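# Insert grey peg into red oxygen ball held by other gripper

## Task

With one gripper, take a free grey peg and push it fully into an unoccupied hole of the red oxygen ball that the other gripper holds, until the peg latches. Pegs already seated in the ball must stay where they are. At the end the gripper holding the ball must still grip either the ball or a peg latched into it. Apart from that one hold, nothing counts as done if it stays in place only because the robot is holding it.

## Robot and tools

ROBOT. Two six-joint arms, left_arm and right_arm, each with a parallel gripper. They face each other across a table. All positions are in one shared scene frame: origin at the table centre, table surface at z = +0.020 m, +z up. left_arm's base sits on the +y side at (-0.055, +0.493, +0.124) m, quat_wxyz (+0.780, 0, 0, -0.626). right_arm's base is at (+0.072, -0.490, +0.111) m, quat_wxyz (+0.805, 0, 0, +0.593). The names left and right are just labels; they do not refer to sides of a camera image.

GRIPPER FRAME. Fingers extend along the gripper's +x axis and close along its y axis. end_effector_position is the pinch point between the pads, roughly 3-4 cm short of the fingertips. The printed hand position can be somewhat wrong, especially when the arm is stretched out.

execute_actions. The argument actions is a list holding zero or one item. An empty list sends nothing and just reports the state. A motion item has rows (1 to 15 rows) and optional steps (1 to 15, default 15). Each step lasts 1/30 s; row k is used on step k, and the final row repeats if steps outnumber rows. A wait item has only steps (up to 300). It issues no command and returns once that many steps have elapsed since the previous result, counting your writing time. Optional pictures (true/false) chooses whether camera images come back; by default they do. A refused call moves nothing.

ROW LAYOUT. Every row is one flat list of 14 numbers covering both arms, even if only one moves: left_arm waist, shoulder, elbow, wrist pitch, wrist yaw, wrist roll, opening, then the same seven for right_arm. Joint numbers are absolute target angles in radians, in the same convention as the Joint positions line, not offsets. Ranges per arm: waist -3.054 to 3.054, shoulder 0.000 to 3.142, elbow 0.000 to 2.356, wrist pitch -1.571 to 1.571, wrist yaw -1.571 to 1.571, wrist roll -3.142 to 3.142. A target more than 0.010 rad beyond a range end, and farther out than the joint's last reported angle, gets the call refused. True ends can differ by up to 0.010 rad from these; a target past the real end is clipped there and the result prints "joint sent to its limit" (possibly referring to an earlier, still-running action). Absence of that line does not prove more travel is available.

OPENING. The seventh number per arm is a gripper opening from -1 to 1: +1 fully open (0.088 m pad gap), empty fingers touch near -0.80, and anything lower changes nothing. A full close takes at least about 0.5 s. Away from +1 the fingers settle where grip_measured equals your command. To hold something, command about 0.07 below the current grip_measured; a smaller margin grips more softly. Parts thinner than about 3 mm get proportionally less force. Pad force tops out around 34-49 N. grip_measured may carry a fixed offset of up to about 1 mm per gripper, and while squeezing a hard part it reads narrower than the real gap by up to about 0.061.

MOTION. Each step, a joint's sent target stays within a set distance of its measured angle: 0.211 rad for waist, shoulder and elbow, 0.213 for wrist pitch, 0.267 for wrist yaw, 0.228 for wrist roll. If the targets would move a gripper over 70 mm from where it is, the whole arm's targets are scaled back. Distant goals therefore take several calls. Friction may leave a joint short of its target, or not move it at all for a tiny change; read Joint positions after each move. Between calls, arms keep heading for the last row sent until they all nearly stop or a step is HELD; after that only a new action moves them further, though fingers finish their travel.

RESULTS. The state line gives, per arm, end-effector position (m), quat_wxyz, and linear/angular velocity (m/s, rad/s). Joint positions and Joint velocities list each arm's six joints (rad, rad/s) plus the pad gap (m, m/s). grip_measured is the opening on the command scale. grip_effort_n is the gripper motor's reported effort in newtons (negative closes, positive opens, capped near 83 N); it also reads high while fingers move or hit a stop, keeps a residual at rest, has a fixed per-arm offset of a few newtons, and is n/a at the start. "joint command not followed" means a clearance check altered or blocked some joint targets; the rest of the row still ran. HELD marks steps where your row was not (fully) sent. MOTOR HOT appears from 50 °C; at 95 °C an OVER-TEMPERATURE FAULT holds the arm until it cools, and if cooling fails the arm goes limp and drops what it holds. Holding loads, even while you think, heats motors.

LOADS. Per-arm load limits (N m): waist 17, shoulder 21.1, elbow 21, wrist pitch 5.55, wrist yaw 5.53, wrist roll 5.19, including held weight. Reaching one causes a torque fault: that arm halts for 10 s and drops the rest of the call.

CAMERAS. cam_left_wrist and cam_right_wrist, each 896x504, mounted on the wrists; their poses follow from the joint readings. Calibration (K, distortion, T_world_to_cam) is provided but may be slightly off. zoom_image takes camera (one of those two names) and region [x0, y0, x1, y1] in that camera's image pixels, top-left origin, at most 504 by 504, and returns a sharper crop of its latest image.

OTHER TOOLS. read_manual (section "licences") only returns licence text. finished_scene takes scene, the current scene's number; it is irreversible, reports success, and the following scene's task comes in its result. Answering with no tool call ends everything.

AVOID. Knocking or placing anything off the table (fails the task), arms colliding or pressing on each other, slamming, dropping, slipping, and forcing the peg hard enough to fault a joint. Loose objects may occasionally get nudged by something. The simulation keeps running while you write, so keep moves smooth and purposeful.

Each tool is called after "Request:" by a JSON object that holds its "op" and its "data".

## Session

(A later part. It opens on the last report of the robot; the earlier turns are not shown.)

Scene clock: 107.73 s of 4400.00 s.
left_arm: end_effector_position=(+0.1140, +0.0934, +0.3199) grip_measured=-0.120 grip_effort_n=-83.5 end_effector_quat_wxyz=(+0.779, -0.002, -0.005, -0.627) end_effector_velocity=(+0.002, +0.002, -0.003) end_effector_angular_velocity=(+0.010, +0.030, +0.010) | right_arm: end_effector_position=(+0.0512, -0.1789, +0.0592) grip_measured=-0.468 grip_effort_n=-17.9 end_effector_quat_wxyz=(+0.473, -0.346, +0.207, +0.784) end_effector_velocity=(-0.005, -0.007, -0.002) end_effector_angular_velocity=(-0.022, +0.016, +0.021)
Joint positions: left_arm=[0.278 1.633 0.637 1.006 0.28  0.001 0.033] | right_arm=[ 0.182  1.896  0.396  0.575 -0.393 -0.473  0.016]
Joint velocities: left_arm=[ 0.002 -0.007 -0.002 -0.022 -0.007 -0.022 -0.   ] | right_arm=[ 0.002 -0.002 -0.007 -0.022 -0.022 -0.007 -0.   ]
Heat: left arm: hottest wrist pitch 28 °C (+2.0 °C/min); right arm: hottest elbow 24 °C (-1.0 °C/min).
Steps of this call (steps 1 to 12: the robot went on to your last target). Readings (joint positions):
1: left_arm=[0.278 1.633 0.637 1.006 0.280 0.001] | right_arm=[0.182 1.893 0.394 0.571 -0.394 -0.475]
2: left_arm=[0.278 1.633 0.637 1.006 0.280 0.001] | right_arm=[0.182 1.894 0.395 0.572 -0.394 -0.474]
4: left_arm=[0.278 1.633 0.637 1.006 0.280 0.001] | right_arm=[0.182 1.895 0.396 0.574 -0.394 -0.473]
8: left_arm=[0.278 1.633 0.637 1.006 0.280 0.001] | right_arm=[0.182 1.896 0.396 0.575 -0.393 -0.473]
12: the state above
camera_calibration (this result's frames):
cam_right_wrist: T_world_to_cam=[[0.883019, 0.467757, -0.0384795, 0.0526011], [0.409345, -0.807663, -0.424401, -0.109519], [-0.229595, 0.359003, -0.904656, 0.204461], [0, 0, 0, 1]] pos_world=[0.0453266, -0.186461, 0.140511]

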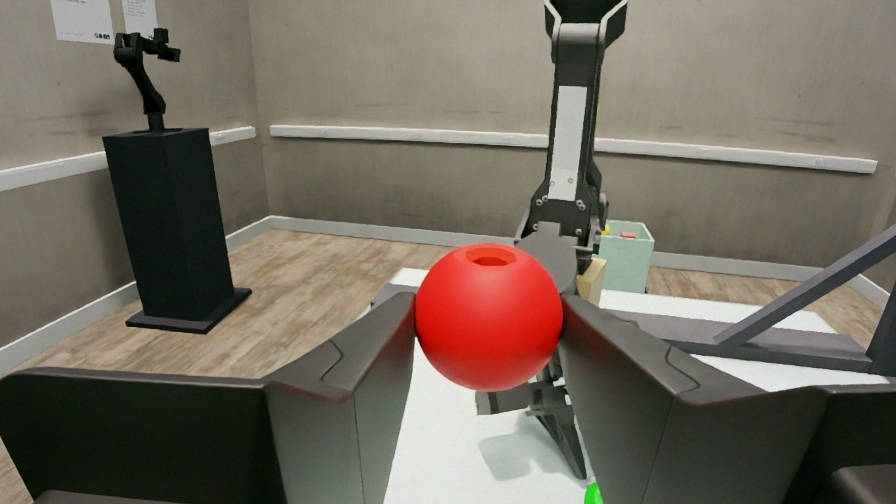

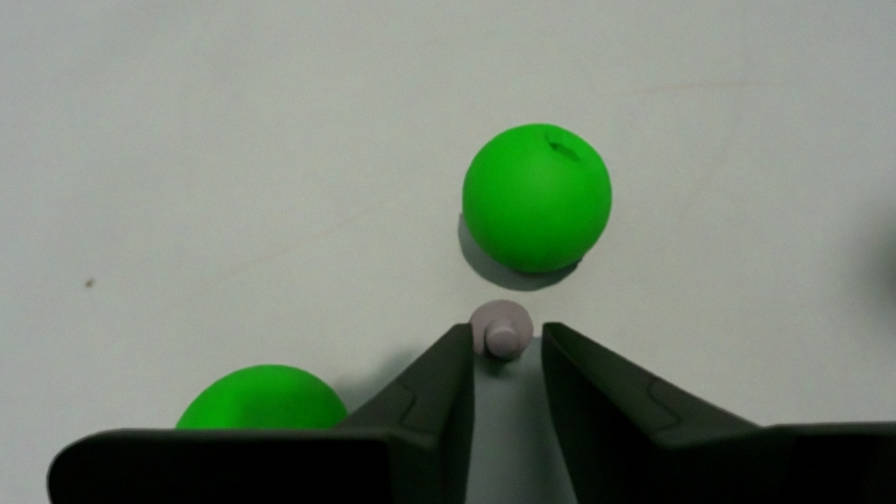

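Request:
{"op": "execute_actions", "data": {"actions": [{"rows": [[0.278,1.633,0.637,1.006,0.28,0.001,-0.19, 0.1863,1.908,0.4023,0.5768,-0.3888,-0.4707,-0.49],[0.278,1.633,0.637,1.006,0.28,0.001,-0.19, 0.1872,1.911,0.403,0.579,-0.3883,-0.470,-0.51],[0.278,1.633,0.637,1.006,0.28,0.001,-0.19, 0.1886,1.9157,0.4042,0.5826,-0.3876,-0.4688,-0.53],[0.278,1.633,0.637,1.006,0.28,0.001,-0.19, 0.1903,1.9216,0.4057,0.587,-0.3866,-0.4674,-0.535],[0.278,1.633,0.637,1.006,0.28,0.001,-0.19, 0.1923,1.9282,0.4074,0.592,-0.3855,-0.4658,-0.535],[0.278,1.633,0.637,1.006,0.28,0.001,-0.19, 0.1943,1.9348,0.4091,0.597,-0.3844,-0.4641,-0.535],[0.278,1.633,0.637,1.006,0.28,0.001,-0.19, 0.196,1.9407,0.4106,0.6014,-0.3834,-0.4627,-0.535],[0.278,1.633,0.637,1.006,0.28,0.001,-0.19, 0.1974,1.9454,0.4118,0.605,-0.3827,-0.4615,-0.535],[0.278,1.633,0.637,1.006,0.28,0.001,-0.19, 0.1983,1.9484,0.4125,0.6072,-0.3822,-0.4608,-0.535],[0.278,1.633,0.637,1.006,0.28,0.001,-0.19, 0.1986,1.9494,0.4128,0.608,-0.382,-0.4605,-0.535]], "steps": 15}], "pictures": false}}

Request:
{"op": "execute_actions", "data": {"actions": [{"steps": 8}]}}

Request:
{"op": "zoom_image", "data": {"camera": "cam_right_wrist", "region": [440, 280, 570, 390]}}

Scene clock: 123.27 s of 4400.00 s.
left_arm: end_effector_position=(+0.1140, +0.0934, +0.3199) grip_measured=-0.120 grip_effort_n=-83.5 end_effector_quat_wxyz=(+0.779, -0.002, -0.005, -0.627) end_effector_velocity=(+0.000, -0.000, +0.000) end_effector_angular_velocity=(+0.001, +0.008, +0.005) | right_arm: end_effector_position=(+0.0485, -0.1747, +0.0548) grip_measured=-0.532 grip_effort_n=-18.8 end_effector_quat_wxyz=(+0.472, -0.344, +0.206, +0.785) end_effector_velocity=(-0.004, -0.004, -0.003) end_effector_angular_velocity=(-0.013, +0.015, +0.021)
Joint positions: left_arm=[0.278 1.633 0.637 1.006 0.28  0.001 0.033] | right_arm=[ 0.195  1.933  0.408  0.608 -0.389 -0.464  0.013]
Joint velocities: left_arm=[-0.002 -0.002  0.002 -0.007 -0.007 -0.007 -0.   ] | right_arm=[ 0.002  0.007 -0.002 -0.007 -0.022 -0.007 -0.   ]
Heat: left arm: hottest wrist pitch 28 °C (+2.0 °C/min); right arm: hottest elbow 24 °C (-1.0 °C/min).
Steps of this call (steps 1 to 15: the robot went on to your last target; steps 16 to 90: nothing new was sent; then 12.03 s passed at rest; steps 91 to 105: all 15 steps of this action). Readings (joint positions):
91: left_arm=[0.278 1.633 0.637 1.006 0.280 0.001] | right_arm=[0.183 1.896 0.396 0.575 -0.393 -0.473]
92: left_arm=[0.278 1.633 0.637 1.006 0.280 0.001] | right_arm=[0.183 1.897 0.396 0.576 -0.393 -0.473]
94: left_arm=[0.278 1.633 0.637 1.006 0.280 0.001] | right_arm=[0.184 1.901 0.397 0.580 -0.393 -0.472]
98: left_arm=[0.278 1.633 0.637 1.006 0.280 0.001] | right_arm=[0.190 1.920 0.403 0.594 -0.390 -0.467]
105: the state above

Scene clock: 123.53 s of 4400.00 s.
left_arm: end_effector_position=(+0.1140, +0.0934, +0.3199) grip_measured=-0.120 grip_effort_n=-83.5 end_effector_quat_wxyz=(+0.779, -0.002, -0.005, -0.627) end_effector_velocity=(-0.000, +0.000, -0.002) end_effector_angular_velocity=(+0.005, +0.011, +0.005) | right_arm: end_effector_position=(+0.0486, -0.1745, +0.0548) grip_measured=-0.532 grip_effort_n=-18.8 end_effector_quat_wxyz=(+0.472, -0.344, +0.205, +0.785) end_effector_velocity=(+0.001, -0.004, -0.003) end_effector_angular_velocity=(-0.020, -0.008, -0.002)
Joint positions: left_arm=[0.278 1.633 0.637 1.006 0.28  0.001 0.033] | right_arm=[ 0.195  1.934  0.408  0.609 -0.389 -0.463  0.013]
Joint velocities: left_arm=[-0.002 -0.002 -0.002 -0.007 -0.007 -0.007  0.   ] | right_arm=[-0.002 -0.002 -0.002 -0.022  0.007 -0.007 -0.   ]
Heat: left arm: hottest wrist pitch 28 °C (+2.0 °C/min); right arm: hottest elbow 24 °C (-1.0 °C/min).
Steps of this call (steps 1 to 8: the robot went on to your last target). Readings (joint positions):
1: left_arm=[0.278 1.633 0.637 1.006 0.280 0.001] | right_arm=[0.195 1.933 0.408 0.608 -0.389 -0.463]
2: left_arm=[0.278 1.633 0.637 1.006 0.280 0.001] | right_arm=[0.195 1.934 0.408 0.608 -0.389 -0.463]
4: left_arm=[0.278 1.633 0.637 1.006 0.280 0.001] | right_arm=[0.195 1.934 0.408 0.609 -0.389 -0.463]
8: the state above
camera_calibration (this result's frames):
cam_right_wrist: T_world_to_cam=[[0.881965, 0.469825, -0.0374406, 0.0530714], [0.410484, -0.804741, -0.428829, -0.106067], [-0.231605, 0.362844, -0.902609, 0.198937], [0, 0, 0, 1]] pos_world=[0.0428066, -0.182474, 0.136065]

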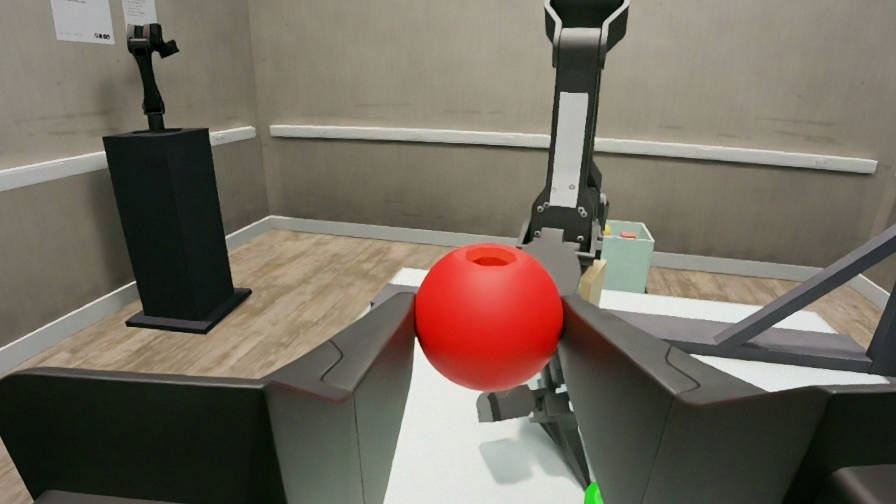

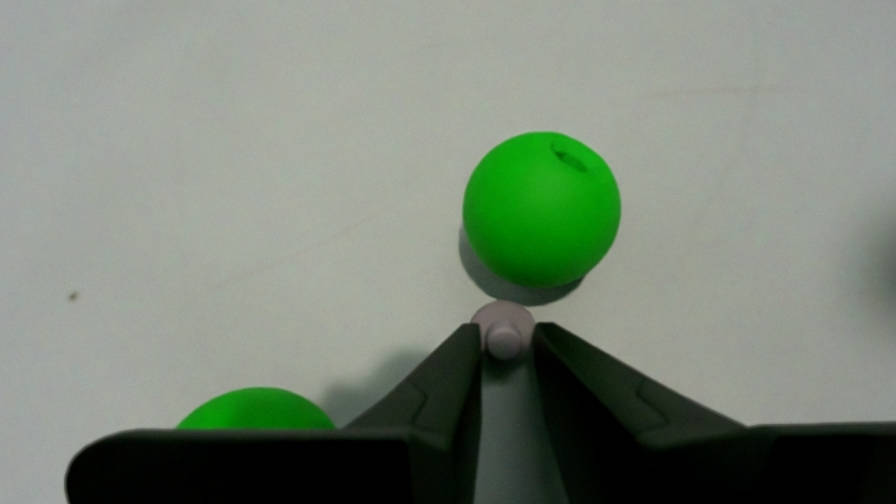

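Region (440, 280, 570, 390) of cam_right_wrist's 896x504 image, scaled by 3.877, with more detail than that image has; it fills the top 426 rows of this view, and the rest is white.

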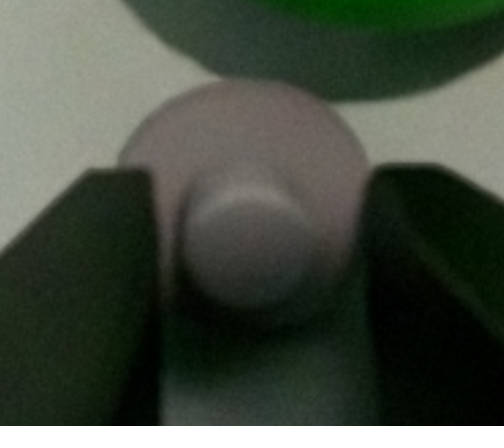

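Request:
{"op": "execute_actions", "data": {"actions": [{"rows": [[0.278,1.633,0.637,1.006,0.28,0.001,-0.19, 0.1986,1.945,0.4128,0.608,-0.384,-0.4605,-0.55],[0.278,1.633,0.637,1.006,0.28,0.001,-0.19, 0.1986,1.941,0.4128,0.608,-0.386,-0.4605,-0.57],[0.278,1.633,0.637,1.006,0.28,0.001,-0.19, 0.1986,1.938,0.4128,0.608,-0.386,-0.4605,-0.59],[0.278,1.633,0.637,1.006,0.28,0.001,-0.19, 0.1986,1.938,0.4128,0.608,-0.386,-0.4605,-0.605],[0.278,1.633,0.637,1.006,0.28,0.001,-0.19, 0.1986,1.938,0.4128,0.608,-0.386,-0.4605,-0.62],[0.278,1.633,0.637,1.006,0.28,0.001,-0.19, 0.1986,1.938,0.4128,0.608,-0.386,-0.4605,-0.635],[0.278,1.633,0.637,1.006,0.28,0.001,-0.19, 0.1986,1.938,0.4128,0.608,-0.386,-0.4605,-0.65],[0.278,1.633,0.637,1.006,0.28,0.001,-0.19, 0.1986,1.938,0.4128,0.608,-0.386,-0.4605,-0.665],[0.278,1.633,0.637,1.006,0.28,0.001,-0.19, 0.1986,1.938,0.4128,0.608,-0.386,-0.4605,-0.68],[0.278,1.633,0.637,1.006,0.28,0.001,-0.19, 0.1986,1.938,0.4128,0.608,-0.386,-0.4605,-0.695],[0.278,1.633,0.637,1.006,0.28,0.001,-0.19, 0.1986,1.938,0.4128,0.608,-0.386,-0.4605,-0.71],[0.278,1.633,0.637,1.006,0.28,0.001,-0.19, 0.1986,1.938,0.4128,0.608,-0.386,-0.4605,-0.725],[0.278,1.633,0.637,1.006,0.28,0.001,-0.19, 0.1986,1.938,0.4128,0.608,-0.386,-0.4605,-0.74]], "steps": 15}], "pictures": false}}

Request:
{"op": "execute_actions", "data": {"actions": [{"steps": 5}]}}

Request:
{"op": "zoom_image", "data": {"camera": "cam_right_wrist", "region": [440, 280, 570, 390]}}

Scene clock: 135.60 s of 4400.00 s.
left_arm: end_effector_position=(+0.1140, +0.0934, +0.3199) grip_measured=-0.120 grip_effort_n=-83.5 end_effector_quat_wxyz=(+0.779, -0.002, -0.005, -0.627) end_effector_velocity=(+0.000, +0.000, -0.000) end_effector_angular_velocity=(-0.004, +0.006, +0.005) | right_arm: end_effector_position=(+0.0483, -0.1745, +0.0548) grip_measured=-0.706 grip_effort_n=-83.5 end_effector_quat_wxyz=(+0.472, -0.344, +0.205, +0.785) end_effector_velocity=(-0.001, -0.004, -0.001) end_effector_angular_velocity=(-0.005, -0.006, +0.018)
Joint positions: left_arm=[0.278 1.633 0.637 1.006 0.28  0.001 0.033] | right_arm=[ 0.195  1.934  0.408  0.609 -0.389 -0.463  0.004]
Joint velocities: left_arm=[-0.002  0.002 -0.002  0.007 -0.007 -0.007 -0.   ] | right_arm=[-0.002 -0.002 -0.007 -0.007 -0.007 -0.022 -0.004]
Heat: left arm: hottest wrist pitch 28 °C (+1.0 °C/min); right arm: hottest elbow 24 °C (-2.0 °C/min).
Steps of this call (steps 1 to 15: the robot went on to your last target; steps 16 to 90: nothing new was sent; then 8.57 s passed at rest; steps 91 to 105: all 15 steps of this action). Readings (joint positions):
91: left_arm=[0.278 1.633 0.637 1.006 0.280 0.001] | right_arm=[0.195 1.934 0.408 0.609 -0.389 -0.463]
92: left_arm=[0.278 1.633 0.637 1.006 0.280 0.001] | right_arm=[0.195 1.934 0.408 0.609 -0.389 -0.463]
94: left_arm=[0.278 1.633 0.637 1.006 0.280 0.001] | right_arm=[0.195 1.934 0.408 0.609 -0.389 -0.463]
98: left_arm=[0.278 1.633 0.637 1.006 0.280 0.001] | right_arm=[0.195 1.934 0.408 0.609 -0.389 -0.463]
105: the state above

Scene clock: 135.77 s of 4400.00 s.
left_arm: end_effector_position=(+0.1140, +0.0934, +0.3199) grip_measured=-0.120 grip_effort_n=-83.5 end_effector_quat_wxyz=(+0.779, -0.002, -0.005, -0.627) end_effector_velocity=(+0.002, +0.001, -0.003) end_effector_angular_velocity=(+0.013, +0.015, +0.019) | right_arm: end_effector_position=(+0.0483, -0.1745, +0.0548) grip_measured=-0.706 grip_effort_n=-83.5 end_effector_quat_wxyz=(+0.472, -0.344, +0.205, +0.785) end_effector_velocity=(-0.001, -0.003, -0.003) end_effector_angular_velocity=(-0.014, +0.003, +0.007)
Joint positions: left_arm=[0.278 1.633 0.637 1.006 0.28  0.001 0.033] | right_arm=[ 0.195  1.934  0.408  0.609 -0.389 -0.463  0.004]
Joint velocities: left_arm=[-0.002 -0.007 -0.002 -0.022 -0.022 -0.007 -0.   ] | right_arm=[-0.002  0.007 -0.002 -0.007 -0.007 -0.007 -0.   ]
Heat: left arm: hottest wrist pitch 28 °C (+1.0 °C/min); right arm: hottest elbow 24 °C (-2.0 °C/min).
Steps of this call (steps 1 to 5: the robot went on to your last target). Readings (joint positions):
1: left_arm=[0.278 1.633 0.637 1.006 0.280 0.001] | right_arm=[0.195 1.934 0.408 0.609 -0.389 -0.463]
2: left_arm=[0.278 1.633 0.637 1.006 0.280 0.001] | right_arm=[0.195 1.934 0.408 0.609 -0.389 -0.463]
4: left_arm=[0.278 1.633 0.637 1.006 0.280 0.001] | right_arm=[0.195 1.934 0.408 0.609 -0.389 -0.463]
5: the state above
camera_calibration (this result's frames):
cam_right_wrist: T_world_to_cam=[[0.881729, 0.470247, -0.0376993, 0.0533909], [0.410774, -0.804595, -0.428826, -0.105972], [-0.231987, 0.362623, -0.9026, 0.198868], [0, 0, 0, 1]] pos_world=[0.0425888, -0.182485, 0.136067]

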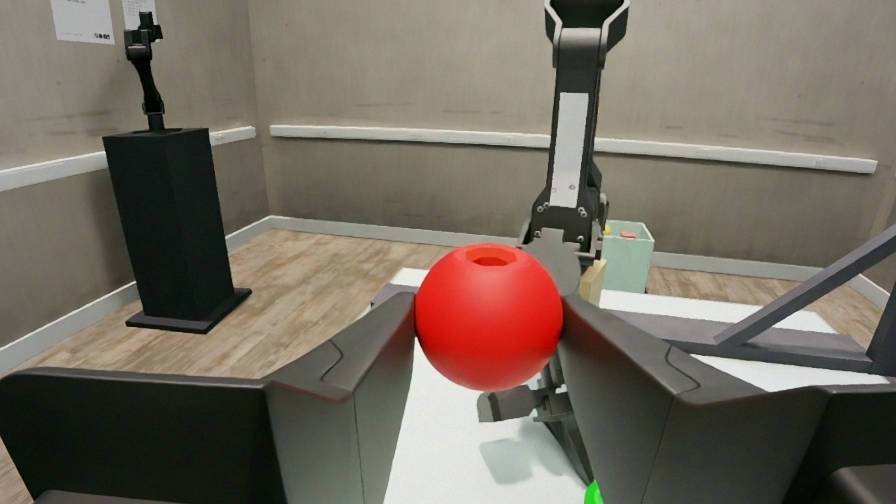

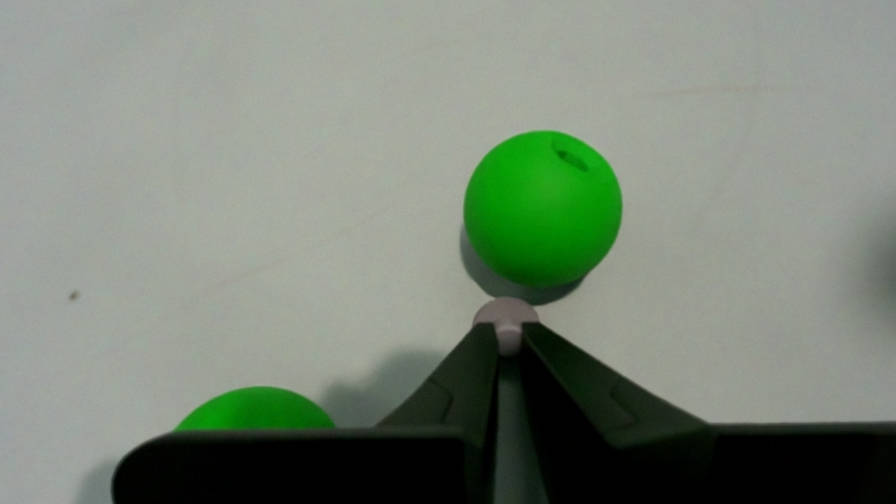

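Region (440, 280, 570, 390) of cam_right_wrist's 896x504 image, scaled by 3.877, with more detail than that image has; it fills the top 426 rows of this view, and the rest is white.

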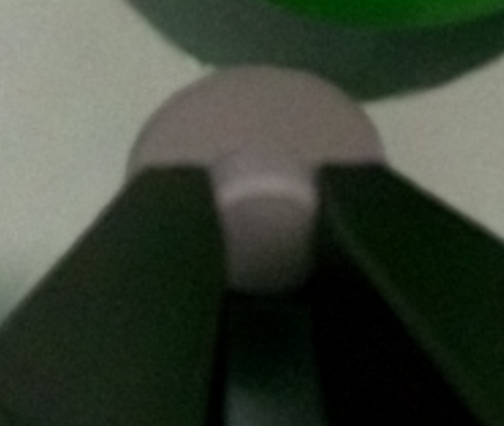

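Request:
{"op": "execute_actions", "data": {"actions": [{"rows": [[0.277,1.634,0.638,1.004,0.279,0.001,-0.19, 0.1986,1.922,0.399,0.6076,-0.386,-0.4605,-0.76],[0.274,1.637,0.642,0.998,0.277,0.001,-0.19, 0.1986,1.917,0.397,0.6054,-0.386,-0.4605,-0.775],[0.269,1.643,0.649,0.987,0.273,0.001,-0.19, 0.1986,1.910,0.394,0.6014,-0.386,-0.4605,-0.775],[0.262,1.650,0.658,0.973,0.268,0.001,-0.19, 0.1986,1.901,0.391,0.5948,-0.386,-0.4605,-0.775],[0.253,1.660,0.670,0.955,0.261,0.001,-0.19, 0.1986,1.889,0.388,0.5858,-0.386,-0.4605,-0.775],[0.242,1.671,0.684,0.934,0.253,0.001,-0.19, 0.1986,1.875,0.385,0.5745,-0.386,-0.4605,-0.775],[0.230,1.684,0.700,0.909,0.244,0.001,-0.19, 0.1986,1.858,0.383,0.5603,-0.386,-0.4605,-0.775],[0.216,1.699,0.718,0.881,0.233,0.001,-0.19, 0.1986,1.840,0.382,0.5433,-0.386,-0.4605,-0.775],[0.201,1.715,0.738,0.850,0.221,0.001,-0.19, 0.1986,1.821,0.384,0.5238,-0.386,-0.4605,-0.775],[0.185,1.732,0.759,0.817,0.209,0.001,-0.19, 0.1986,1.800,0.388,0.5033,-0.386,-0.4605,-0.775],[0.168,1.751,0.782,0.782,0.196,0.001,-0.19, 0.1986,1.779,0.393,0.4821,-0.386,-0.4605,-0.775],[0.149,1.770,0.806,0.745,0.182,0.001,-0.19, 0.1986,1.758,0.397,0.4605,-0.386,-0.4605,-0.775],[0.131,1.790,0.830,0.707,0.168,0.001,-0.19, 0.199,1.736,0.399,0.437,-0.385,-0.459,-0.775],[0.111,1.811,0.855,0.668,0.153,0.001,-0.19, 0.201,1.715,0.404,0.410,-0.382,-0.455,-0.775],[0.092,1.832,0.881,0.628,0.138,0.001,-0.19, 0.204,1.694,0.414,0.380,-0.376,-0.449,-0.775]], "steps": 15}], "pictures": false}}

Request:
{"op": "execute_actions", "data": {"actions": [{"rows": [[0.073,1.852,0.907,0.588,0.123,0.001,-0.19, 0.209,1.675,0.427,0.348,-0.369,-0.440,-0.775],[0.053,1.873,0.932,0.549,0.108,0.001,-0.19, 0.214,1.657,0.443,0.313,-0.360,-0.429,-0.775],[0.035,1.893,0.956,0.511,0.094,0.001,-0.19, 0.221,1.641,0.462,0.278,-0.349,-0.416,-0.775],[0.016,1.912,0.980,0.474,0.080,0.001,-0.19, 0.229,1.626,0.485,0.241,-0.336,-0.401,-0.775],[-0.001,1.931,1.003,0.439,0.067,0.001,-0.19, 0.237,1.614,0.510,0.203,-0.321,-0.384,-0.775],[-0.017,1.948,1.024,0.406,0.055,0.001,-0.19, 0.247,1.605,0.538,0.166,-0.306,-0.365,-0.775],[-0.032,1.964,1.044,0.375,0.043,0.001,-0.19, 0.257,1.598,0.568,0.129,-0.289,-0.345,-0.775],[-0.046,1.979,1.062,0.347,0.032,0.001,-0.19, 0.268,1.593,0.600,0.092,-0.270,-0.323,-0.775],[-0.058,1.992,1.078,0.322,0.023,0.001,-0.19, 0.280,1.592,0.633,0.057,-0.251,-0.300,-0.775],[-0.069,2.003,1.092,0.301,0.015,0.001,-0.19, 0.292,1.592,0.668,0.022,-0.232,-0.277,-0.775],[-0.078,2.013,1.104,0.283,0.008,0.001,-0.19, 0.304,1.592,0.703,-0.013,-0.211,-0.253,-0.775],[-0.085,2.020,1.113,0.269,0.003,0.001,-0.19, 0.316,1.592,0.739,-0.049,-0.191,-0.229,-0.775],[-0.090,2.026,1.120,0.258,-0.001,0.001,-0.19, 0.328,1.592,0.775,-0.086,-0.171,-0.205,-0.775],[-0.093,2.029,1.124,0.252,-0.003,0.001,-0.19, 0.340,1.592,0.810,-0.121,-0.150,-0.181,-0.775],[-0.094,2.030,1.125,0.250,-0.004,0.001,-0.19, 0.352,1.592,0.845,-0.156,-0.131,-0.157,-0.775]], "steps": 15}], "pictures": false}}

Request:
{"op": "execute_actions", "data": {"actions": [{"rows": [[-0.094,2.030,1.125,0.250,-0.004,0.001,-0.19, 0.364,1.592,0.878,-0.189,-0.112,-0.134,-0.775],[-0.094,2.030,1.125,0.250,-0.004,0.001,-0.19, 0.375,1.592,0.910,-0.222,-0.094,-0.113,-0.775],[-0.094,2.030,1.125,0.250,-0.004,0.001,-0.19, 0.385,1.592,0.940,-0.252,-0.076,-0.093,-0.775],[-0.094,2.030,1.125,0.250,-0.004,0.001,-0.19, 0.395,1.592,0.968,-0.280,-0.061,-0.074,-0.775],[-0.094,2.030,1.125,0.250,-0.004,0.001,-0.19, 0.403,1.592,0.993,-0.305,-0.046,-0.057,-0.775],[-0.094,2.030,1.125,0.250,-0.004,0.001,-0.19, 0.411,1.592,1.016,-0.328,-0.033,-0.041,-0.775],[-0.094,2.030,1.125,0.250,-0.004,0.001,-0.19, 0.418,1.592,1.035,-0.348,-0.022,-0.028,-0.775],[-0.094,2.030,1.125,0.250,-0.004,0.001,-0.19, 0.423,1.592,1.051,-0.364,-0.013,-0.017,-0.775],[-0.094,2.030,1.125,0.250,-0.004,0.001,-0.19, 0.428,1.592,1.064,-0.377,-0.006,-0.008,-0.775],[-0.094,2.030,1.125,0.250,-0.004,0.001,-0.19, 0.431,1.592,1.074,-0.387,0.0,-0.002,-0.775],[-0.094,2.030,1.125,0.250,-0.004,0.001,-0.19, 0.433,1.592,1.079,-0.392,0.003,0.002,-0.775],[-0.094,2.030,1.125,0.250,-0.004,0.001,-0.19, 0.4335,1.592,1.081,-0.394,0.004,0.003,-0.775]], "steps": 15}], "pictures": false}}

Request:
{"op": "execute_actions", "data": {"actions": [{"steps": 12}]}}

Scene clock: 197.87 s of 4400.00 s.
left_arm: end_effector_position=(+0.0883, +0.0439, +0.2717) grip_measured=-0.120 grip_effort_n=-83.5 end_effector_quat_wxyz=(+0.765, +0.056, +0.098, -0.634) end_effector_velocity=(-0.142, -0.180, -0.210) end_effector_angular_velocity=(+0.929, +0.281, -0.147) | right_arm: end_effector_position=(+0.0476, -0.1801, +0.0827) grip_measured=-0.706 grip_effort_n=-83.5 end_effector_quat_wxyz=(+0.474, -0.343, +0.205, +0.785) end_effector_velocity=(-0.004, -0.017, +0.093) end_effector_angular_velocity=(-0.110, +0.017, -0.059)
Joint positions: left_arm=[0.148 1.765 0.807 0.731 0.178 0.001 0.033] | right_arm=[ 0.196  1.757  0.396  0.448 -0.387 -0.459  0.004]
Joint velocities: left_arm=[-0.545  0.569  0.696 -1.092 -0.403 -0.022  0.   ] | right_arm=[ 0.032 -0.618  0.071 -0.769  0.051  0.081 -0.   ]
Heat: left arm: hottest wrist pitch 29 °C (+1.0 °C/min); right arm: hottest wrist pitch 24 °C (+0.0 °C/min).
Steps of this call (steps 1 to 15: the robot went on to your last target; steps 16 to 90: nothing new was sent; then 58.60 s passed at rest; steps 91 to 105: all 15 steps of this action). Readings (joint positions):
91: left_arm=[0.278 1.633 0.637 1.006 0.280 0.001] | right_arm=[0.195 1.934 0.408 0.609 -0.389 -0.463]
92: left_arm=[0.278 1.633 0.637 1.006 0.280 0.001] | right_arm=[0.195 1.933 0.408 0.609 -0.389 -0.463]
94: left_arm=[0.276 1.633 0.638 0.996 0.278 0.001] | right_arm=[0.195 1.926 0.406 0.605 -0.389 -0.463]
98: left_arm=[0.250 1.656 0.671 0.939 0.256 0.001] | right_arm=[0.195 1.887 0.396 0.575 -0.389 -0.463]
105: the state above

Scene clock: 198.37 s of 4400.00 s.
left_arm: end_effector_position=(+0.0116, -0.0074, +0.1833) grip_measured=-0.120 grip_effort_n=-83.5 end_effector_quat_wxyz=(+0.713, +0.201, +0.232, -0.630) end_effector_velocity=(-0.070, -0.017, -0.069) end_effector_angular_velocity=(+0.313, -0.033, -0.066) | right_arm: end_effector_position=(+0.0390, -0.1254, +0.1602) grip_measured=-0.706 grip_effort_n=-83.5 end_effector_quat_wxyz=(+0.532, -0.346, +0.260, +0.728) end_effector_velocity=(-0.046, +0.146, +0.200) end_effector_angular_velocity=(-0.135, -0.043, -0.525)
Joint positions: left_arm=[-0.081  2.001  1.094  0.283  0.012  0.001  0.033] | right_arm=[ 0.315  1.603  0.741 -0.056 -0.189 -0.224  0.004]
Joint velocities: left_arm=[-0.183  0.178  0.203 -0.33  -0.139 -0.007 -0.   ] | right_arm=[ 0.349 -0.017  1.023 -1.048  0.564  0.681 -0.   ]
Heat: left arm: hottest wrist pitch 29 °C (+1.0 °C/min); right arm: hottest wrist pitch 24 °C (+0.0 °C/min).
Steps of this call (steps 1 to 15: all 15 steps of this action). Readings (joint positions):
1: left_arm=[0.130 1.784 0.830 0.694 0.164 0.001] | right_arm=[0.198 1.737 0.399 0.422 -0.384 -0.455]
2: left_arm=[0.111 1.804 0.855 0.656 0.150 0.001] | right_arm=[0.201 1.718 0.406 0.393 -0.379 -0.449]
4: left_arm=[0.073 1.844 0.904 0.581 0.122 0.001] | right_arm=[0.209 1.683 0.430 0.330 -0.364 -0.432]
8: left_arm=[0.001 1.918 0.994 0.439 0.070 0.001] | right_arm=[0.239 1.628 0.517 0.192 -0.315 -0.374]
15: the state above

Scene clock: 198.87 s of 4400.00 s.
left_arm: end_effector_position=(+0.0087, -0.0090, +0.1793) grip_measured=-0.120 grip_effort_n=-83.5 end_effector_quat_wxyz=(+0.711, +0.211, +0.238, -0.627) end_effector_velocity=(+0.002, +0.004, -0.008) end_effector_angular_velocity=(+0.024, -0.016, +0.011) | right_arm: end_effector_position=(+0.0204, -0.0905, +0.2340) grip_measured=-0.706 grip_effort_n=-83.5 end_effector_quat_wxyz=(+0.590, -0.331, +0.289, +0.677) end_effector_velocity=(-0.001, -0.004, +0.013) end_effector_angular_velocity=(-0.057, +0.002, -0.073)
Joint positions: left_arm=[-0.091  2.014  1.114  0.253 -0.001  0.001  0.033] | right_arm=[ 0.428  1.596  1.066 -0.38  -0.007 -0.007  0.004]
Joint velocities: left_arm=[-0.002  0.007 -0.007 -0.007 -0.022  0.007  0.   ] | right_arm=[ 0.022 -0.002  0.081 -0.139  0.051  0.081 -0.   ]
Heat: left arm: hottest wrist pitch 29 °C (+1.0 °C/min); right arm: hottest elbow 24 °C (+0.0 °C/min).
Steps of this call (steps 1 to 15: all 15 steps of this action). Readings (joint positions):
1: left_arm=[-0.086 2.006 1.099 0.275 0.009 0.001] | right_arm=[0.327 1.602 0.775 -0.091 -0.169 -0.201]
2: left_arm=[-0.089 2.009 1.103 0.268 0.007 0.001] | right_arm=[0.338 1.602 0.809 -0.125 -0.150 -0.178]
4: left_arm=[-0.091 2.012 1.108 0.261 0.003 0.001] | right_arm=[0.361 1.601 0.874 -0.190 -0.114 -0.135]
8: left_arm=[-0.091 2.013 1.113 0.255 0.000 0.001] | right_arm=[0.399 1.599 0.983 -0.297 -0.053 -0.062]
15: the state above

Scene clock: 199.27 s of 4400.00 s.
left_arm: end_effector_position=(+0.0087, -0.0091, +0.1794) grip_measured=-0.120 grip_effort_n=-83.5 end_effector_quat_wxyz=(+0.711, +0.211, +0.238, -0.627) end_effector_velocity=(-0.003, +0.001, -0.001) end_effector_angular_velocity=(+0.007, +0.002, +0.003) | right_arm: end_effector_position=(+0.0208, -0.0913, +0.2344) grip_measured=-0.706 grip_effort_n=-83.5 end_effector_quat_wxyz=(+0.592, -0.332, +0.292, +0.674) end_effector_velocity=(-0.000, +0.001, +0.001) end_effector_angular_velocity=(+0.006, +0.011, -0.004)
Joint positions: left_arm=[-0.091  2.014  1.114  0.253 -0.001  0.001  0.033] | right_arm=[ 0.43   1.596  1.071 -0.392 -0.001  0.     0.004]
Joint velocities: left_arm=[-0.007 -0.002 -0.002 -0.007 -0.007 -0.007  0.   ] | right_arm=[-0.002 -0.002 -0.002  0.007 -0.007  0.007 -0.   ]
Heat: left arm: hottest wrist pitch 29 °C (+1.0 °C/min); right arm: hottest elbow 24 °C (+0.0 °C/min).
Steps of this call (steps 1 to 12: the robot went on to your last target). Readings (joint positions):
1: left_arm=[-0.091 2.014 1.114 0.253 -0.001 0.001] | right_arm=[0.429 1.596 1.068 -0.384 -0.005 -0.005]
2: left_arm=[-0.091 2.014 1.114 0.253 -0.001 0.001] | right_arm=[0.429 1.596 1.069 -0.386 -0.004 -0.003]
4: left_arm=[-0.091 2.014 1.114 0.253 -0.001 0.001] | right_arm=[0.429 1.596 1.069 -0.389 -0.002 -0.002]
8: left_arm=[-0.091 2.014 1.114 0.253 -0.001 0.001] | right_arm=[0.430 1.596 1.070 -0.391 -0.001 -0.000]
12: the state above
camera_calibration (this result's frames):
cam_left_wrist: T_world_to_cam=[[-0.989431, -0.144872, 0.00625063, 0.0186053], [-0.12614, 0.838632, -0.529892, 0.132125], [0.0715247, -0.52508, -0.848042, 0.22449], [0, 0, 0, 1]] pos_world=[0.0190183, 0.00976603, 0.260272]
cam_right_wrist: T_world_to_cam=[[0.99134, 0.124882, -0.0406103, 0.012183], [0.103444, -0.933133, -0.344329, 0.024167], [-0.0808952, 0.337147, -0.93797, 0.327225], [0, 0, 0, 1]] pos_world=[0.0118935, -0.0892934, 0.315744]

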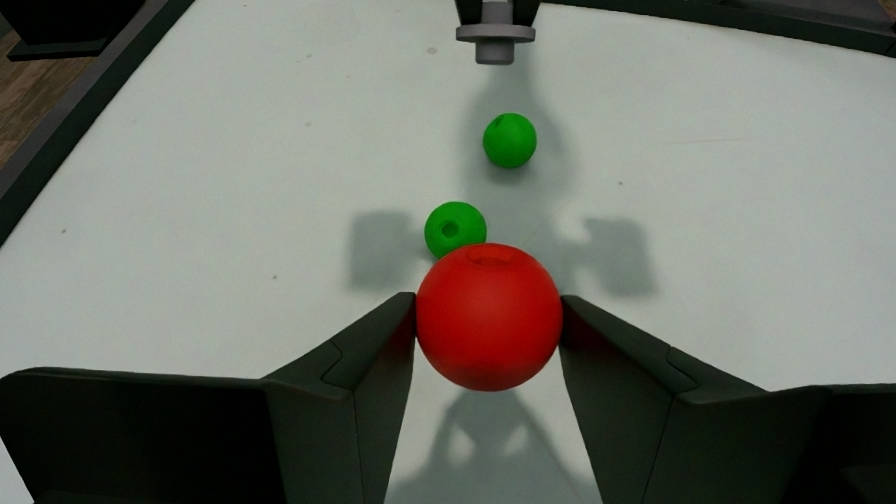

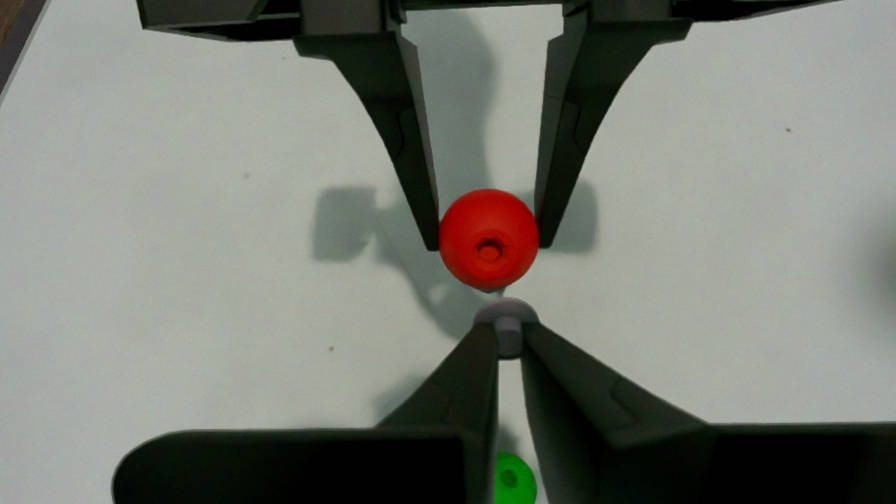

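Request:
{"op": "zoom_image", "data": {"camera": "cam_left_wrist", "region": [440, 0, 550, 80]}}

Request:
{"op": "zoom_image", "data": {"camera": "cam_right_wrist", "region": [420, 180, 570, 370]}}

Region (440, 0, 550, 80) of cam_left_wrist's 896x504 image, scaled by 4.582, with more detail than that image has; it fills the top 367 rows of this view, and the rest is white.

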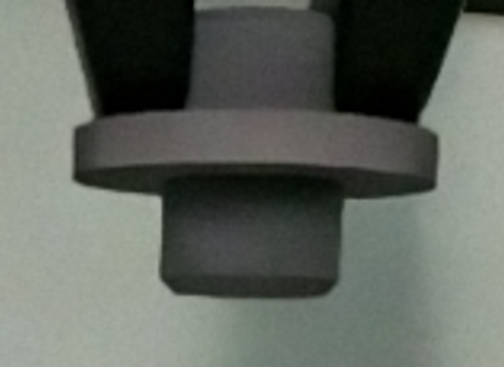

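Region (420, 180, 570, 370) of cam_right_wrist's 896x504 image, scaled by 2.653, with more detail than that image has; it fills the left 398 columns of this view, and the rest is white.

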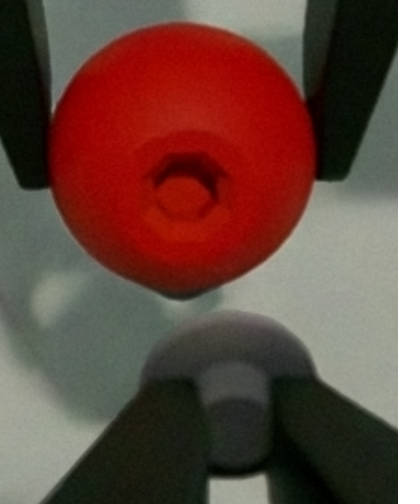

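Request:
{"op": "execute_actions", "data": {"actions": [{"rows": [[-0.094,2.030,1.125,0.250,-0.004,0.001,-0.19, 0.4335,1.609,1.0814,-0.391,0.004,0.003,-0.775],[-0.094,2.030,1.125,0.250,-0.004,0.001,-0.19, 0.4336,1.613,1.0824,-0.387,0.004,0.003,-0.775],[-0.094,2.030,1.125,0.250,-0.004,0.001,-0.19, 0.4338,1.621,1.084,-0.3815,0.004,0.003,-0.775],[-0.094,2.030,1.125,0.250,-0.004,0.001,-0.19, 0.434,1.631,1.086,-0.374,0.004,0.003,-0.775],[-0.094,2.030,1.125,0.250,-0.004,0.001,-0.19, 0.4342,1.643,1.089,-0.365,0.004,0.003,-0.775],[-0.094,2.030,1.125,0.250,-0.004,0.001,-0.19, 0.4344,1.657,1.092,-0.355,0.004,0.003,-0.775],[-0.094,2.030,1.125,0.250,-0.004,0.001,-0.19, 0.4346,1.671,1.095,-0.344,0.004,0.003,-0.775],[-0.094,2.030,1.125,0.250,-0.004,0.001,-0.19, 0.4349,1.685,1.098,-0.333,0.004,0.003,-0.775],[-0.094,2.030,1.125,0.250,-0.004,0.001,-0.19, 0.4351,1.699,1.101,-0.323,0.004,0.003,-0.775],[-0.094,2.030,1.125,0.250,-0.004,0.001,-0.19, 0.4353,1.711,1.104,-0.314,0.004,0.003,-0.775],[-0.094,2.030,1.125,0.250,-0.004,0.001,-0.19, 0.4355,1.721,1.106,-0.3065,0.004,0.003,-0.775],[-0.094,2.030,1.125,0.250,-0.004,0.001,-0.19, 0.4356,1.729,1.1076,-0.301,0.004,0.003,-0.775],[-0.094,2.030,1.125,0.250,-0.004,0.001,-0.19, 0.4357,1.733,1.1086,-0.297,0.004,0.003,-0.775],[-0.094,2.030,1.125,0.250,-0.004,0.001,-0.19, 0.4357,1.735,1.109,-0.296,0.004,0.003,-0.775]], "steps": 15}], "pictures": false}}

Request:
{"op": "execute_actions", "data": {"actions": [{"steps": 12}]}}

Request:
{"op": "zoom_image", "data": {"camera": "cam_left_wrist", "region": [430, 160, 560, 290]}}

Request:
{"op": "zoom_image", "data": {"camera": "cam_right_wrist", "region": [420, 200, 590, 370]}}

Scene clock: 229.57 s of 4400.00 s.
left_arm: end_effector_position=(+0.0088, -0.0091, +0.1794) grip_measured=-0.120 grip_effort_n=-83.5 end_effector_quat_wxyz=(+0.712, +0.211, +0.238, -0.627) end_effector_velocity=(+0.000, -0.002, +0.001) end_effector_angular_velocity=(-0.009, +0.012, +0.017) | right_arm: end_effector_position=(+0.0170, -0.0701, +0.2085) grip_measured=-0.706 grip_effort_n=-83.5 end_effector_quat_wxyz=(+0.590, -0.335, +0.295, +0.673) end_effector_velocity=(-0.004, +0.012, -0.053) end_effector_angular_velocity=(-0.085, -0.007, +0.028)
Joint positions: left_arm=[-0.091  2.014  1.114  0.253 -0.001  0.001  0.033] | right_arm=[ 0.432  1.712  1.095 -0.308 -0.     0.001  0.004]
Joint velocities: left_arm=[-0.002  0.002  0.002  0.007 -0.007 -0.022 -0.   ] | right_arm=[-0.002  0.159  0.007  0.066 -0.022 -0.022 -0.   ]
Heat: left arm: hottest shoulder 29 °C (+0.0 °C/min); right arm: hottest elbow 27 °C (+3.0 °C/min).
Steps of this call (steps 1 to 30: the robot went on to your last target; steps 31 to 90: nothing new was sent; then 26.80 s passed at rest; steps 91 to 105: all 15 steps of this action). Readings (joint positions):
91: left_arm=[-0.091 2.014 1.114 0.253 -0.001 0.001] | right_arm=[0.430 1.596 1.071 -0.392 -0.000 0.001]
92: left_arm=[-0.091 2.014 1.114 0.253 -0.001 0.001] | right_arm=[0.430 1.596 1.072 -0.392 -0.000 0.001]
94: left_arm=[-0.091 2.014 1.114 0.253 -0.001 0.001] | right_arm=[0.430 1.600 1.073 -0.387 -0.000 0.001]
98: left_arm=[-0.091 2.014 1.114 0.253 -0.001 0.001] | right_arm=[0.431 1.635 1.084 -0.357 -0.000 0.001]
105: the state above

Scene clock: 229.97 s of 4400.00 s.
left_arm: end_effector_position=(+0.0088, -0.0091, +0.1794) grip_measured=-0.120 grip_effort_n=-83.5 end_effector_quat_wxyz=(+0.712, +0.211, +0.238, -0.627) end_effector_velocity=(-0.003, +0.003, -0.004) end_effector_angular_velocity=(+0.022, +0.004, +0.003) | right_arm: end_effector_position=(+0.0165, -0.0669, +0.2083) grip_measured=-0.706 grip_effort_n=-83.5 end_effector_quat_wxyz=(+0.591, -0.333, +0.292, +0.674) end_effector_velocity=(+0.000, -0.002, -0.003) end_effector_angular_velocity=(-0.012, -0.000, +0.008)
Joint positions: left_arm=[-0.091  2.014  1.114  0.253 -0.001  0.001  0.033] | right_arm=[ 0.432  1.721  1.1   -0.297 -0.     0.001  0.004]
Joint velocities: left_arm=[-0.007 -0.002 -0.002 -0.022 -0.007 -0.007 -0.   ] | right_arm=[-0.002  0.002 -0.002 -0.007 -0.007 -0.007 -0.   ]
Heat: left arm: hottest shoulder 29 °C (+0.0 °C/min); right arm: hottest elbow 27 °C (+3.0 °C/min).
Steps of this call (steps 1 to 12: the robot went on to your last target). Readings (joint positions):
1: left_arm=[-0.091 2.014 1.114 0.253 -0.001 0.001] | right_arm=[0.432 1.717 1.095 -0.305 -0.000 0.001]
2: left_arm=[-0.091 2.014 1.114 0.253 -0.001 0.001] | right_arm=[0.432 1.719 1.095 -0.303 -0.000 0.001]
4: left_arm=[-0.091 2.014 1.114 0.253 -0.001 0.001] | right_arm=[0.432 1.721 1.097 -0.300 -0.000 0.001]
8: left_arm=[-0.091 2.014 1.114 0.253 -0.001 0.001] | right_arm=[0.432 1.721 1.100 -0.297 -0.000 0.001]
12: the state above
camera_calibration (this result's frames):
cam_left_wrist: T_world_to_cam=[[-0.989388, -0.145174, 0.0060206, 0.0187008], [-0.126274, 0.838609, -0.529897, 0.132128], [0.071878, -0.525034, -0.848041, 0.224487], [0, 0, 0, 1]] pos_world=[0.0190511, 0.00977409, 0.260275]
cam_right_wrist: T_world_to_cam=[[0.991082, 0.126937, -0.040535, 0.0123939], [0.105529, -0.933426, -0.342898, 0.0380673], [-0.081363, 0.335562, -0.938498, 0.294174], [0, 0, 0, 1]] pos_world=[0.0076343, -0.0647539, 0.289638]

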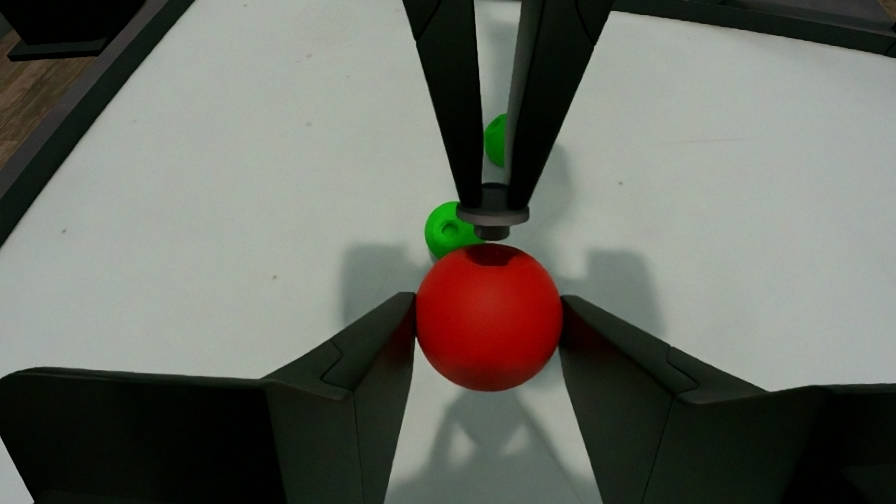

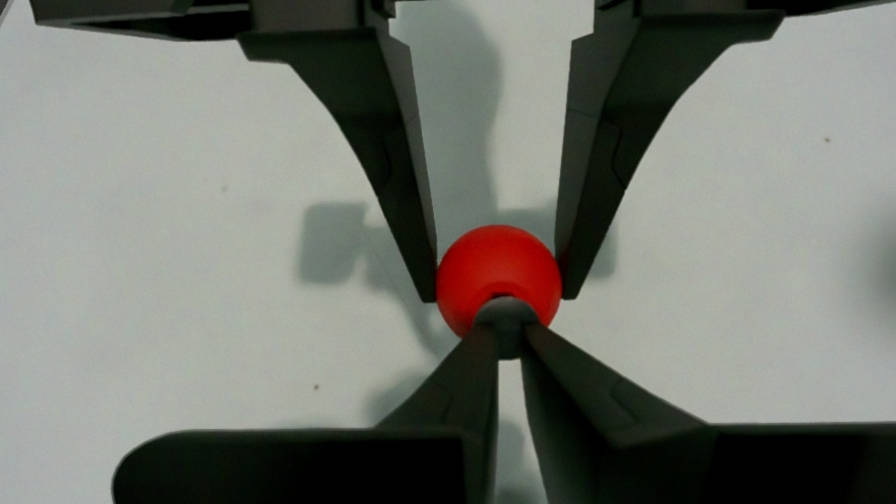

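Region (430, 160, 560, 290) of cam_left_wrist's 896x504 image, scaled by 3.877, with more detail than that image has.

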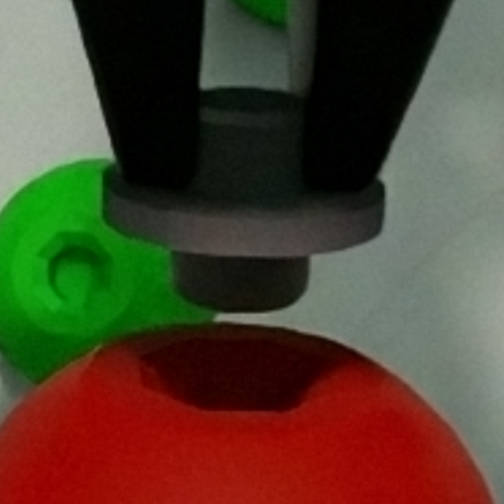

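Region (420, 200, 590, 370) of cam_right_wrist's 896x504 image, scaled by 2.965, with more detail than that image has.

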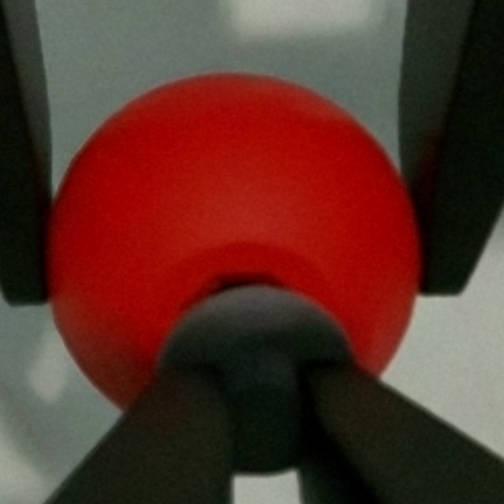

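Request:
{"op": "execute_actions", "data": {"actions": [{"rows": [[-0.094,2.026,1.125,0.251,-0.004,0.001,-0.19, 0.4357,1.7353,1.107,-0.2957,0.004,0.003,-0.775],[-0.094,2.022,1.125,0.252,-0.004,0.001,-0.19, 0.4357,1.7362,1.105,-0.2947,0.004,0.003,-0.775],[-0.094,2.018,1.125,0.253,-0.004,0.001,-0.19, 0.4357,1.7376,1.103,-0.2932,0.004,0.003,-0.775],[-0.094,2.014,1.125,0.254,-0.004,0.001,-0.19, 0.4357,1.7394,1.101,-0.2912,0.004,0.003,-0.775],[-0.094,2.010,1.125,0.254,-0.004,0.001,-0.19, 0.4357,1.7417,1.100,-0.2888,0.004,0.003,-0.775],[-0.094,2.008,1.125,0.254,-0.004,0.001,-0.19, 0.4357,1.7441,1.099,-0.2862,0.004,0.003,-0.775],[-0.094,2.007,1.125,0.254,-0.004,0.001,-0.19, 0.4357,1.7468,1.098,-0.2834,0.004,0.003,-0.775],[-0.094,2.007,1.125,0.254,-0.004,0.001,-0.19, 0.4357,1.7494,1.098,-0.2805,0.004,0.003,-0.775],[-0.094,2.007,1.125,0.254,-0.004,0.001,-0.19, 0.4357,1.7518,1.098,-0.2779,0.004,0.003,-0.775],[-0.094,2.007,1.125,0.254,-0.004,0.001,-0.19, 0.4357,1.7541,1.098,-0.2755,0.004,0.003,-0.775],[-0.094,2.007,1.125,0.254,-0.004,0.001,-0.19, 0.4357,1.7559,1.098,-0.2735,0.004,0.003,-0.775],[-0.094,2.007,1.125,0.254,-0.004,0.001,-0.19, 0.4357,1.7573,1.098,-0.2720,0.004,0.003,-0.775],[-0.094,2.007,1.125,0.254,-0.004,0.001,-0.19, 0.4357,1.7582,1.098,-0.2710,0.004,0.003,-0.775],[-0.094,2.007,1.125,0.254,-0.004,0.001,-0.19, 0.4357,1.7585,1.098,-0.2707,0.004,0.003,-0.775]], "steps": 15}], "pictures": false}}

Request:
{"op": "execute_actions", "data": {"actions": [{"steps": 10}]}}

Request:
{"op": "zoom_image", "data": {"camera": "cam_left_wrist", "region": [430, 160, 560, 290]}}

Request:
{"op": "zoom_image", "data": {"camera": "cam_right_wrist", "region": [420, 200, 590, 370]}}

Scene clock: 254.93 s of 4400.00 s.
left_arm: end_effector_position=(+0.0088, -0.0091, +0.1794) grip_measured=-0.120 grip_effort_n=-83.5 end_effector_quat_wxyz=(+0.712, +0.211, +0.238, -0.627) end_effector_velocity=(-0.003, -0.000, +0.001) end_effector_angular_velocity=(+0.004, -0.010, -0.006) | right_arm: end_effector_position=(+0.0161, -0.0631, +0.2026) grip_measured=-0.706 grip_effort_n=-83.5 end_effector_quat_wxyz=(+0.591, -0.332, +0.292, +0.674) end_effector_velocity=(-0.001, +0.004, -0.009) end_effector_angular_velocity=(+0.002, +0.002, +0.008)
Joint positions: left_arm=[-0.091  2.014  1.114  0.253 -0.001  0.001  0.033] | right_arm=[ 0.432  1.742  1.1   -0.274 -0.     0.001  0.004]
Joint velocities: left_arm=[-0.007 -0.002  0.002 -0.007 -0.007  0.007 -0.   ] | right_arm=[-0.002  0.027 -0.007  0.037 -0.007 -0.007 -0.   ]
Heat: left arm: hottest shoulder 30 °C (+1.0 °C/min); right arm: hottest elbow 28 °C (+4.1 °C/min).
Steps of this call (steps 1 to 30: the robot went on to your last target; steps 31 to 90: nothing new was sent; then 21.47 s passed at rest; steps 91 to 105: all 15 steps of this action). Readings (joint positions):
91: left_arm=[-0.091 2.014 1.114 0.253 -0.001 0.001] | right_arm=[0.432 1.721 1.100 -0.297 -0.000 0.001]
92: left_arm=[-0.091 2.014 1.114 0.253 -0.001 0.001] | right_arm=[0.432 1.721 1.100 -0.296 -0.000 0.001]
94: left_arm=[-0.091 2.014 1.114 0.253 -0.001 0.001] | right_arm=[0.432 1.722 1.100 -0.295 -0.000 0.001]
98: left_arm=[-0.091 2.014 1.114 0.253 -0.001 0.001] | right_arm=[0.432 1.728 1.100 -0.287 -0.000 0.001]
105: the state above

Scene clock: 255.27 s of 4400.00 s.
left_arm: end_effector_position=(+0.0088, -0.0091, +0.1794) grip_measured=-0.120 grip_effort_n=-83.5 end_effector_quat_wxyz=(+0.712, +0.211, +0.238, -0.627) end_effector_velocity=(-0.003, +0.003, -0.006) end_effector_angular_velocity=(+0.026, +0.005, +0.003) | right_arm: end_effector_position=(+0.0160, -0.0628, +0.2022) grip_measured=-0.706 grip_effort_n=-83.5 end_effector_quat_wxyz=(+0.592, -0.332, +0.292, +0.674) end_effector_velocity=(-0.002, -0.001, +0.001) end_effector_angular_velocity=(-0.004, +0.013, +0.017)
Joint positions: left_arm=[-0.091  2.014  1.114  0.253 -0.001  0.001  0.033] | right_arm=[ 0.432  1.744  1.1   -0.272 -0.     0.001  0.004]
Joint velocities: left_arm=[-0.007  0.002 -0.002 -0.022 -0.007 -0.007  0.   ] | right_arm=[-0.002 -0.002  0.002 -0.007 -0.022 -0.007 -0.   ]
Heat: left arm: hottest shoulder 30 °C (+1.0 °C/min); right arm: hottest elbow 28 °C (+4.0 °C/min).
Steps of this call (steps 1 to 10: the robot went on to your last target). Readings (joint positions):
1: left_arm=[-0.091 2.014 1.114 0.253 -0.001 0.001] | right_arm=[0.432 1.743 1.100 -0.273 -0.000 0.001]
2: left_arm=[-0.091 2.014 1.114 0.253 -0.001 0.001] | right_arm=[0.432 1.744 1.100 -0.273 -0.000 0.001]
4: left_arm=[-0.091 2.014 1.114 0.253 -0.001 0.001] | right_arm=[0.432 1.744 1.100 -0.273 -0.000 0.001]
8: left_arm=[-0.091 2.014 1.114 0.253 -0.001 0.001] | right_arm=[0.432 1.744 1.100 -0.272 -0.000 0.001]
10: the state above
camera_calibration (this result's frames):
cam_left_wrist: T_world_to_cam=[[-0.989388, -0.145174, 0.0060206, 0.0187008], [-0.126274, 0.838609, -0.529897, 0.132128], [0.071878, -0.525034, -0.848041, 0.224487], [0, 0, 0, 1]] pos_world=[0.0190511, 0.00977409, 0.260275]
cam_right_wrist: T_world_to_cam=[[0.991072, 0.127014, -0.0405411, 0.0121678], [0.105443, -0.932776, -0.344688, 0.0402343], [-0.081596, 0.337336, -0.937841, 0.287071], [0, 0, 0, 1]] pos_world=[0.00712221, -0.0608553, 0.283589]

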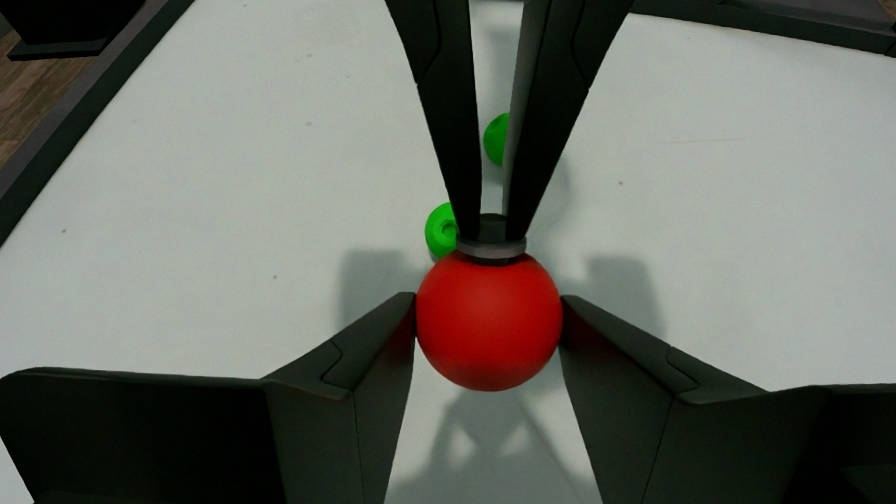

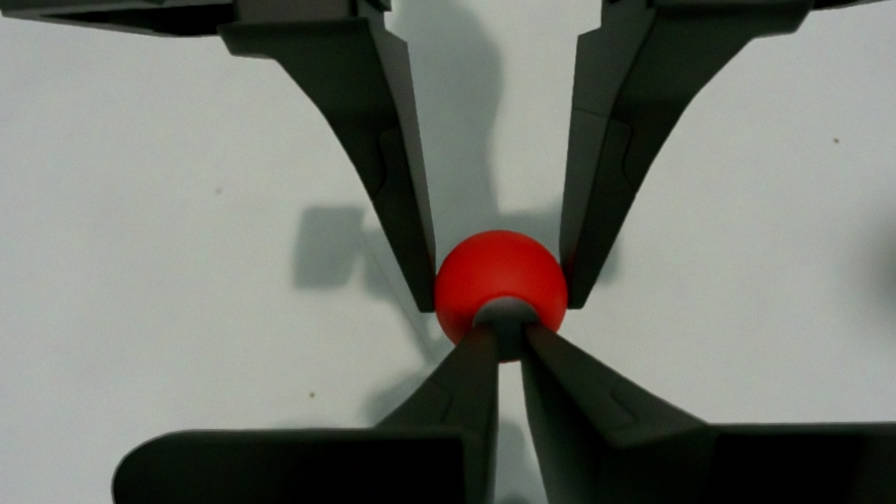

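Region (430, 160, 560, 290) of cam_left_wrist's 896x504 image, scaled by 3.877, with more detail than that image has.

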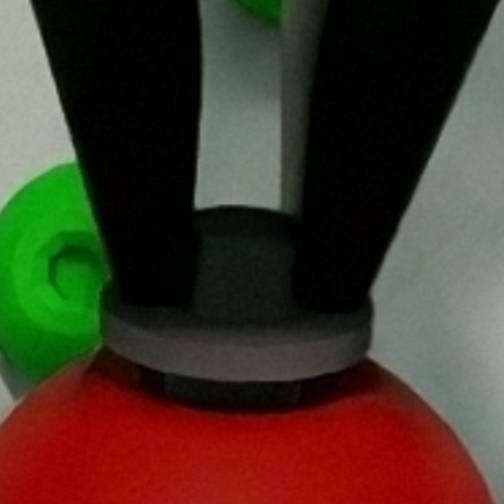

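Region (420, 200, 590, 370) of cam_right_wrist's 896x504 image, scaled by 2.965, with more detail than that image has.

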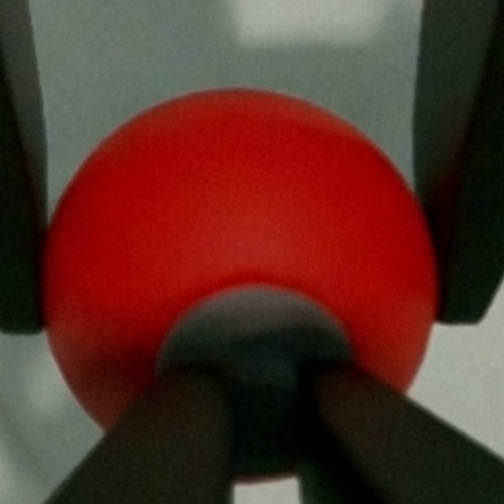

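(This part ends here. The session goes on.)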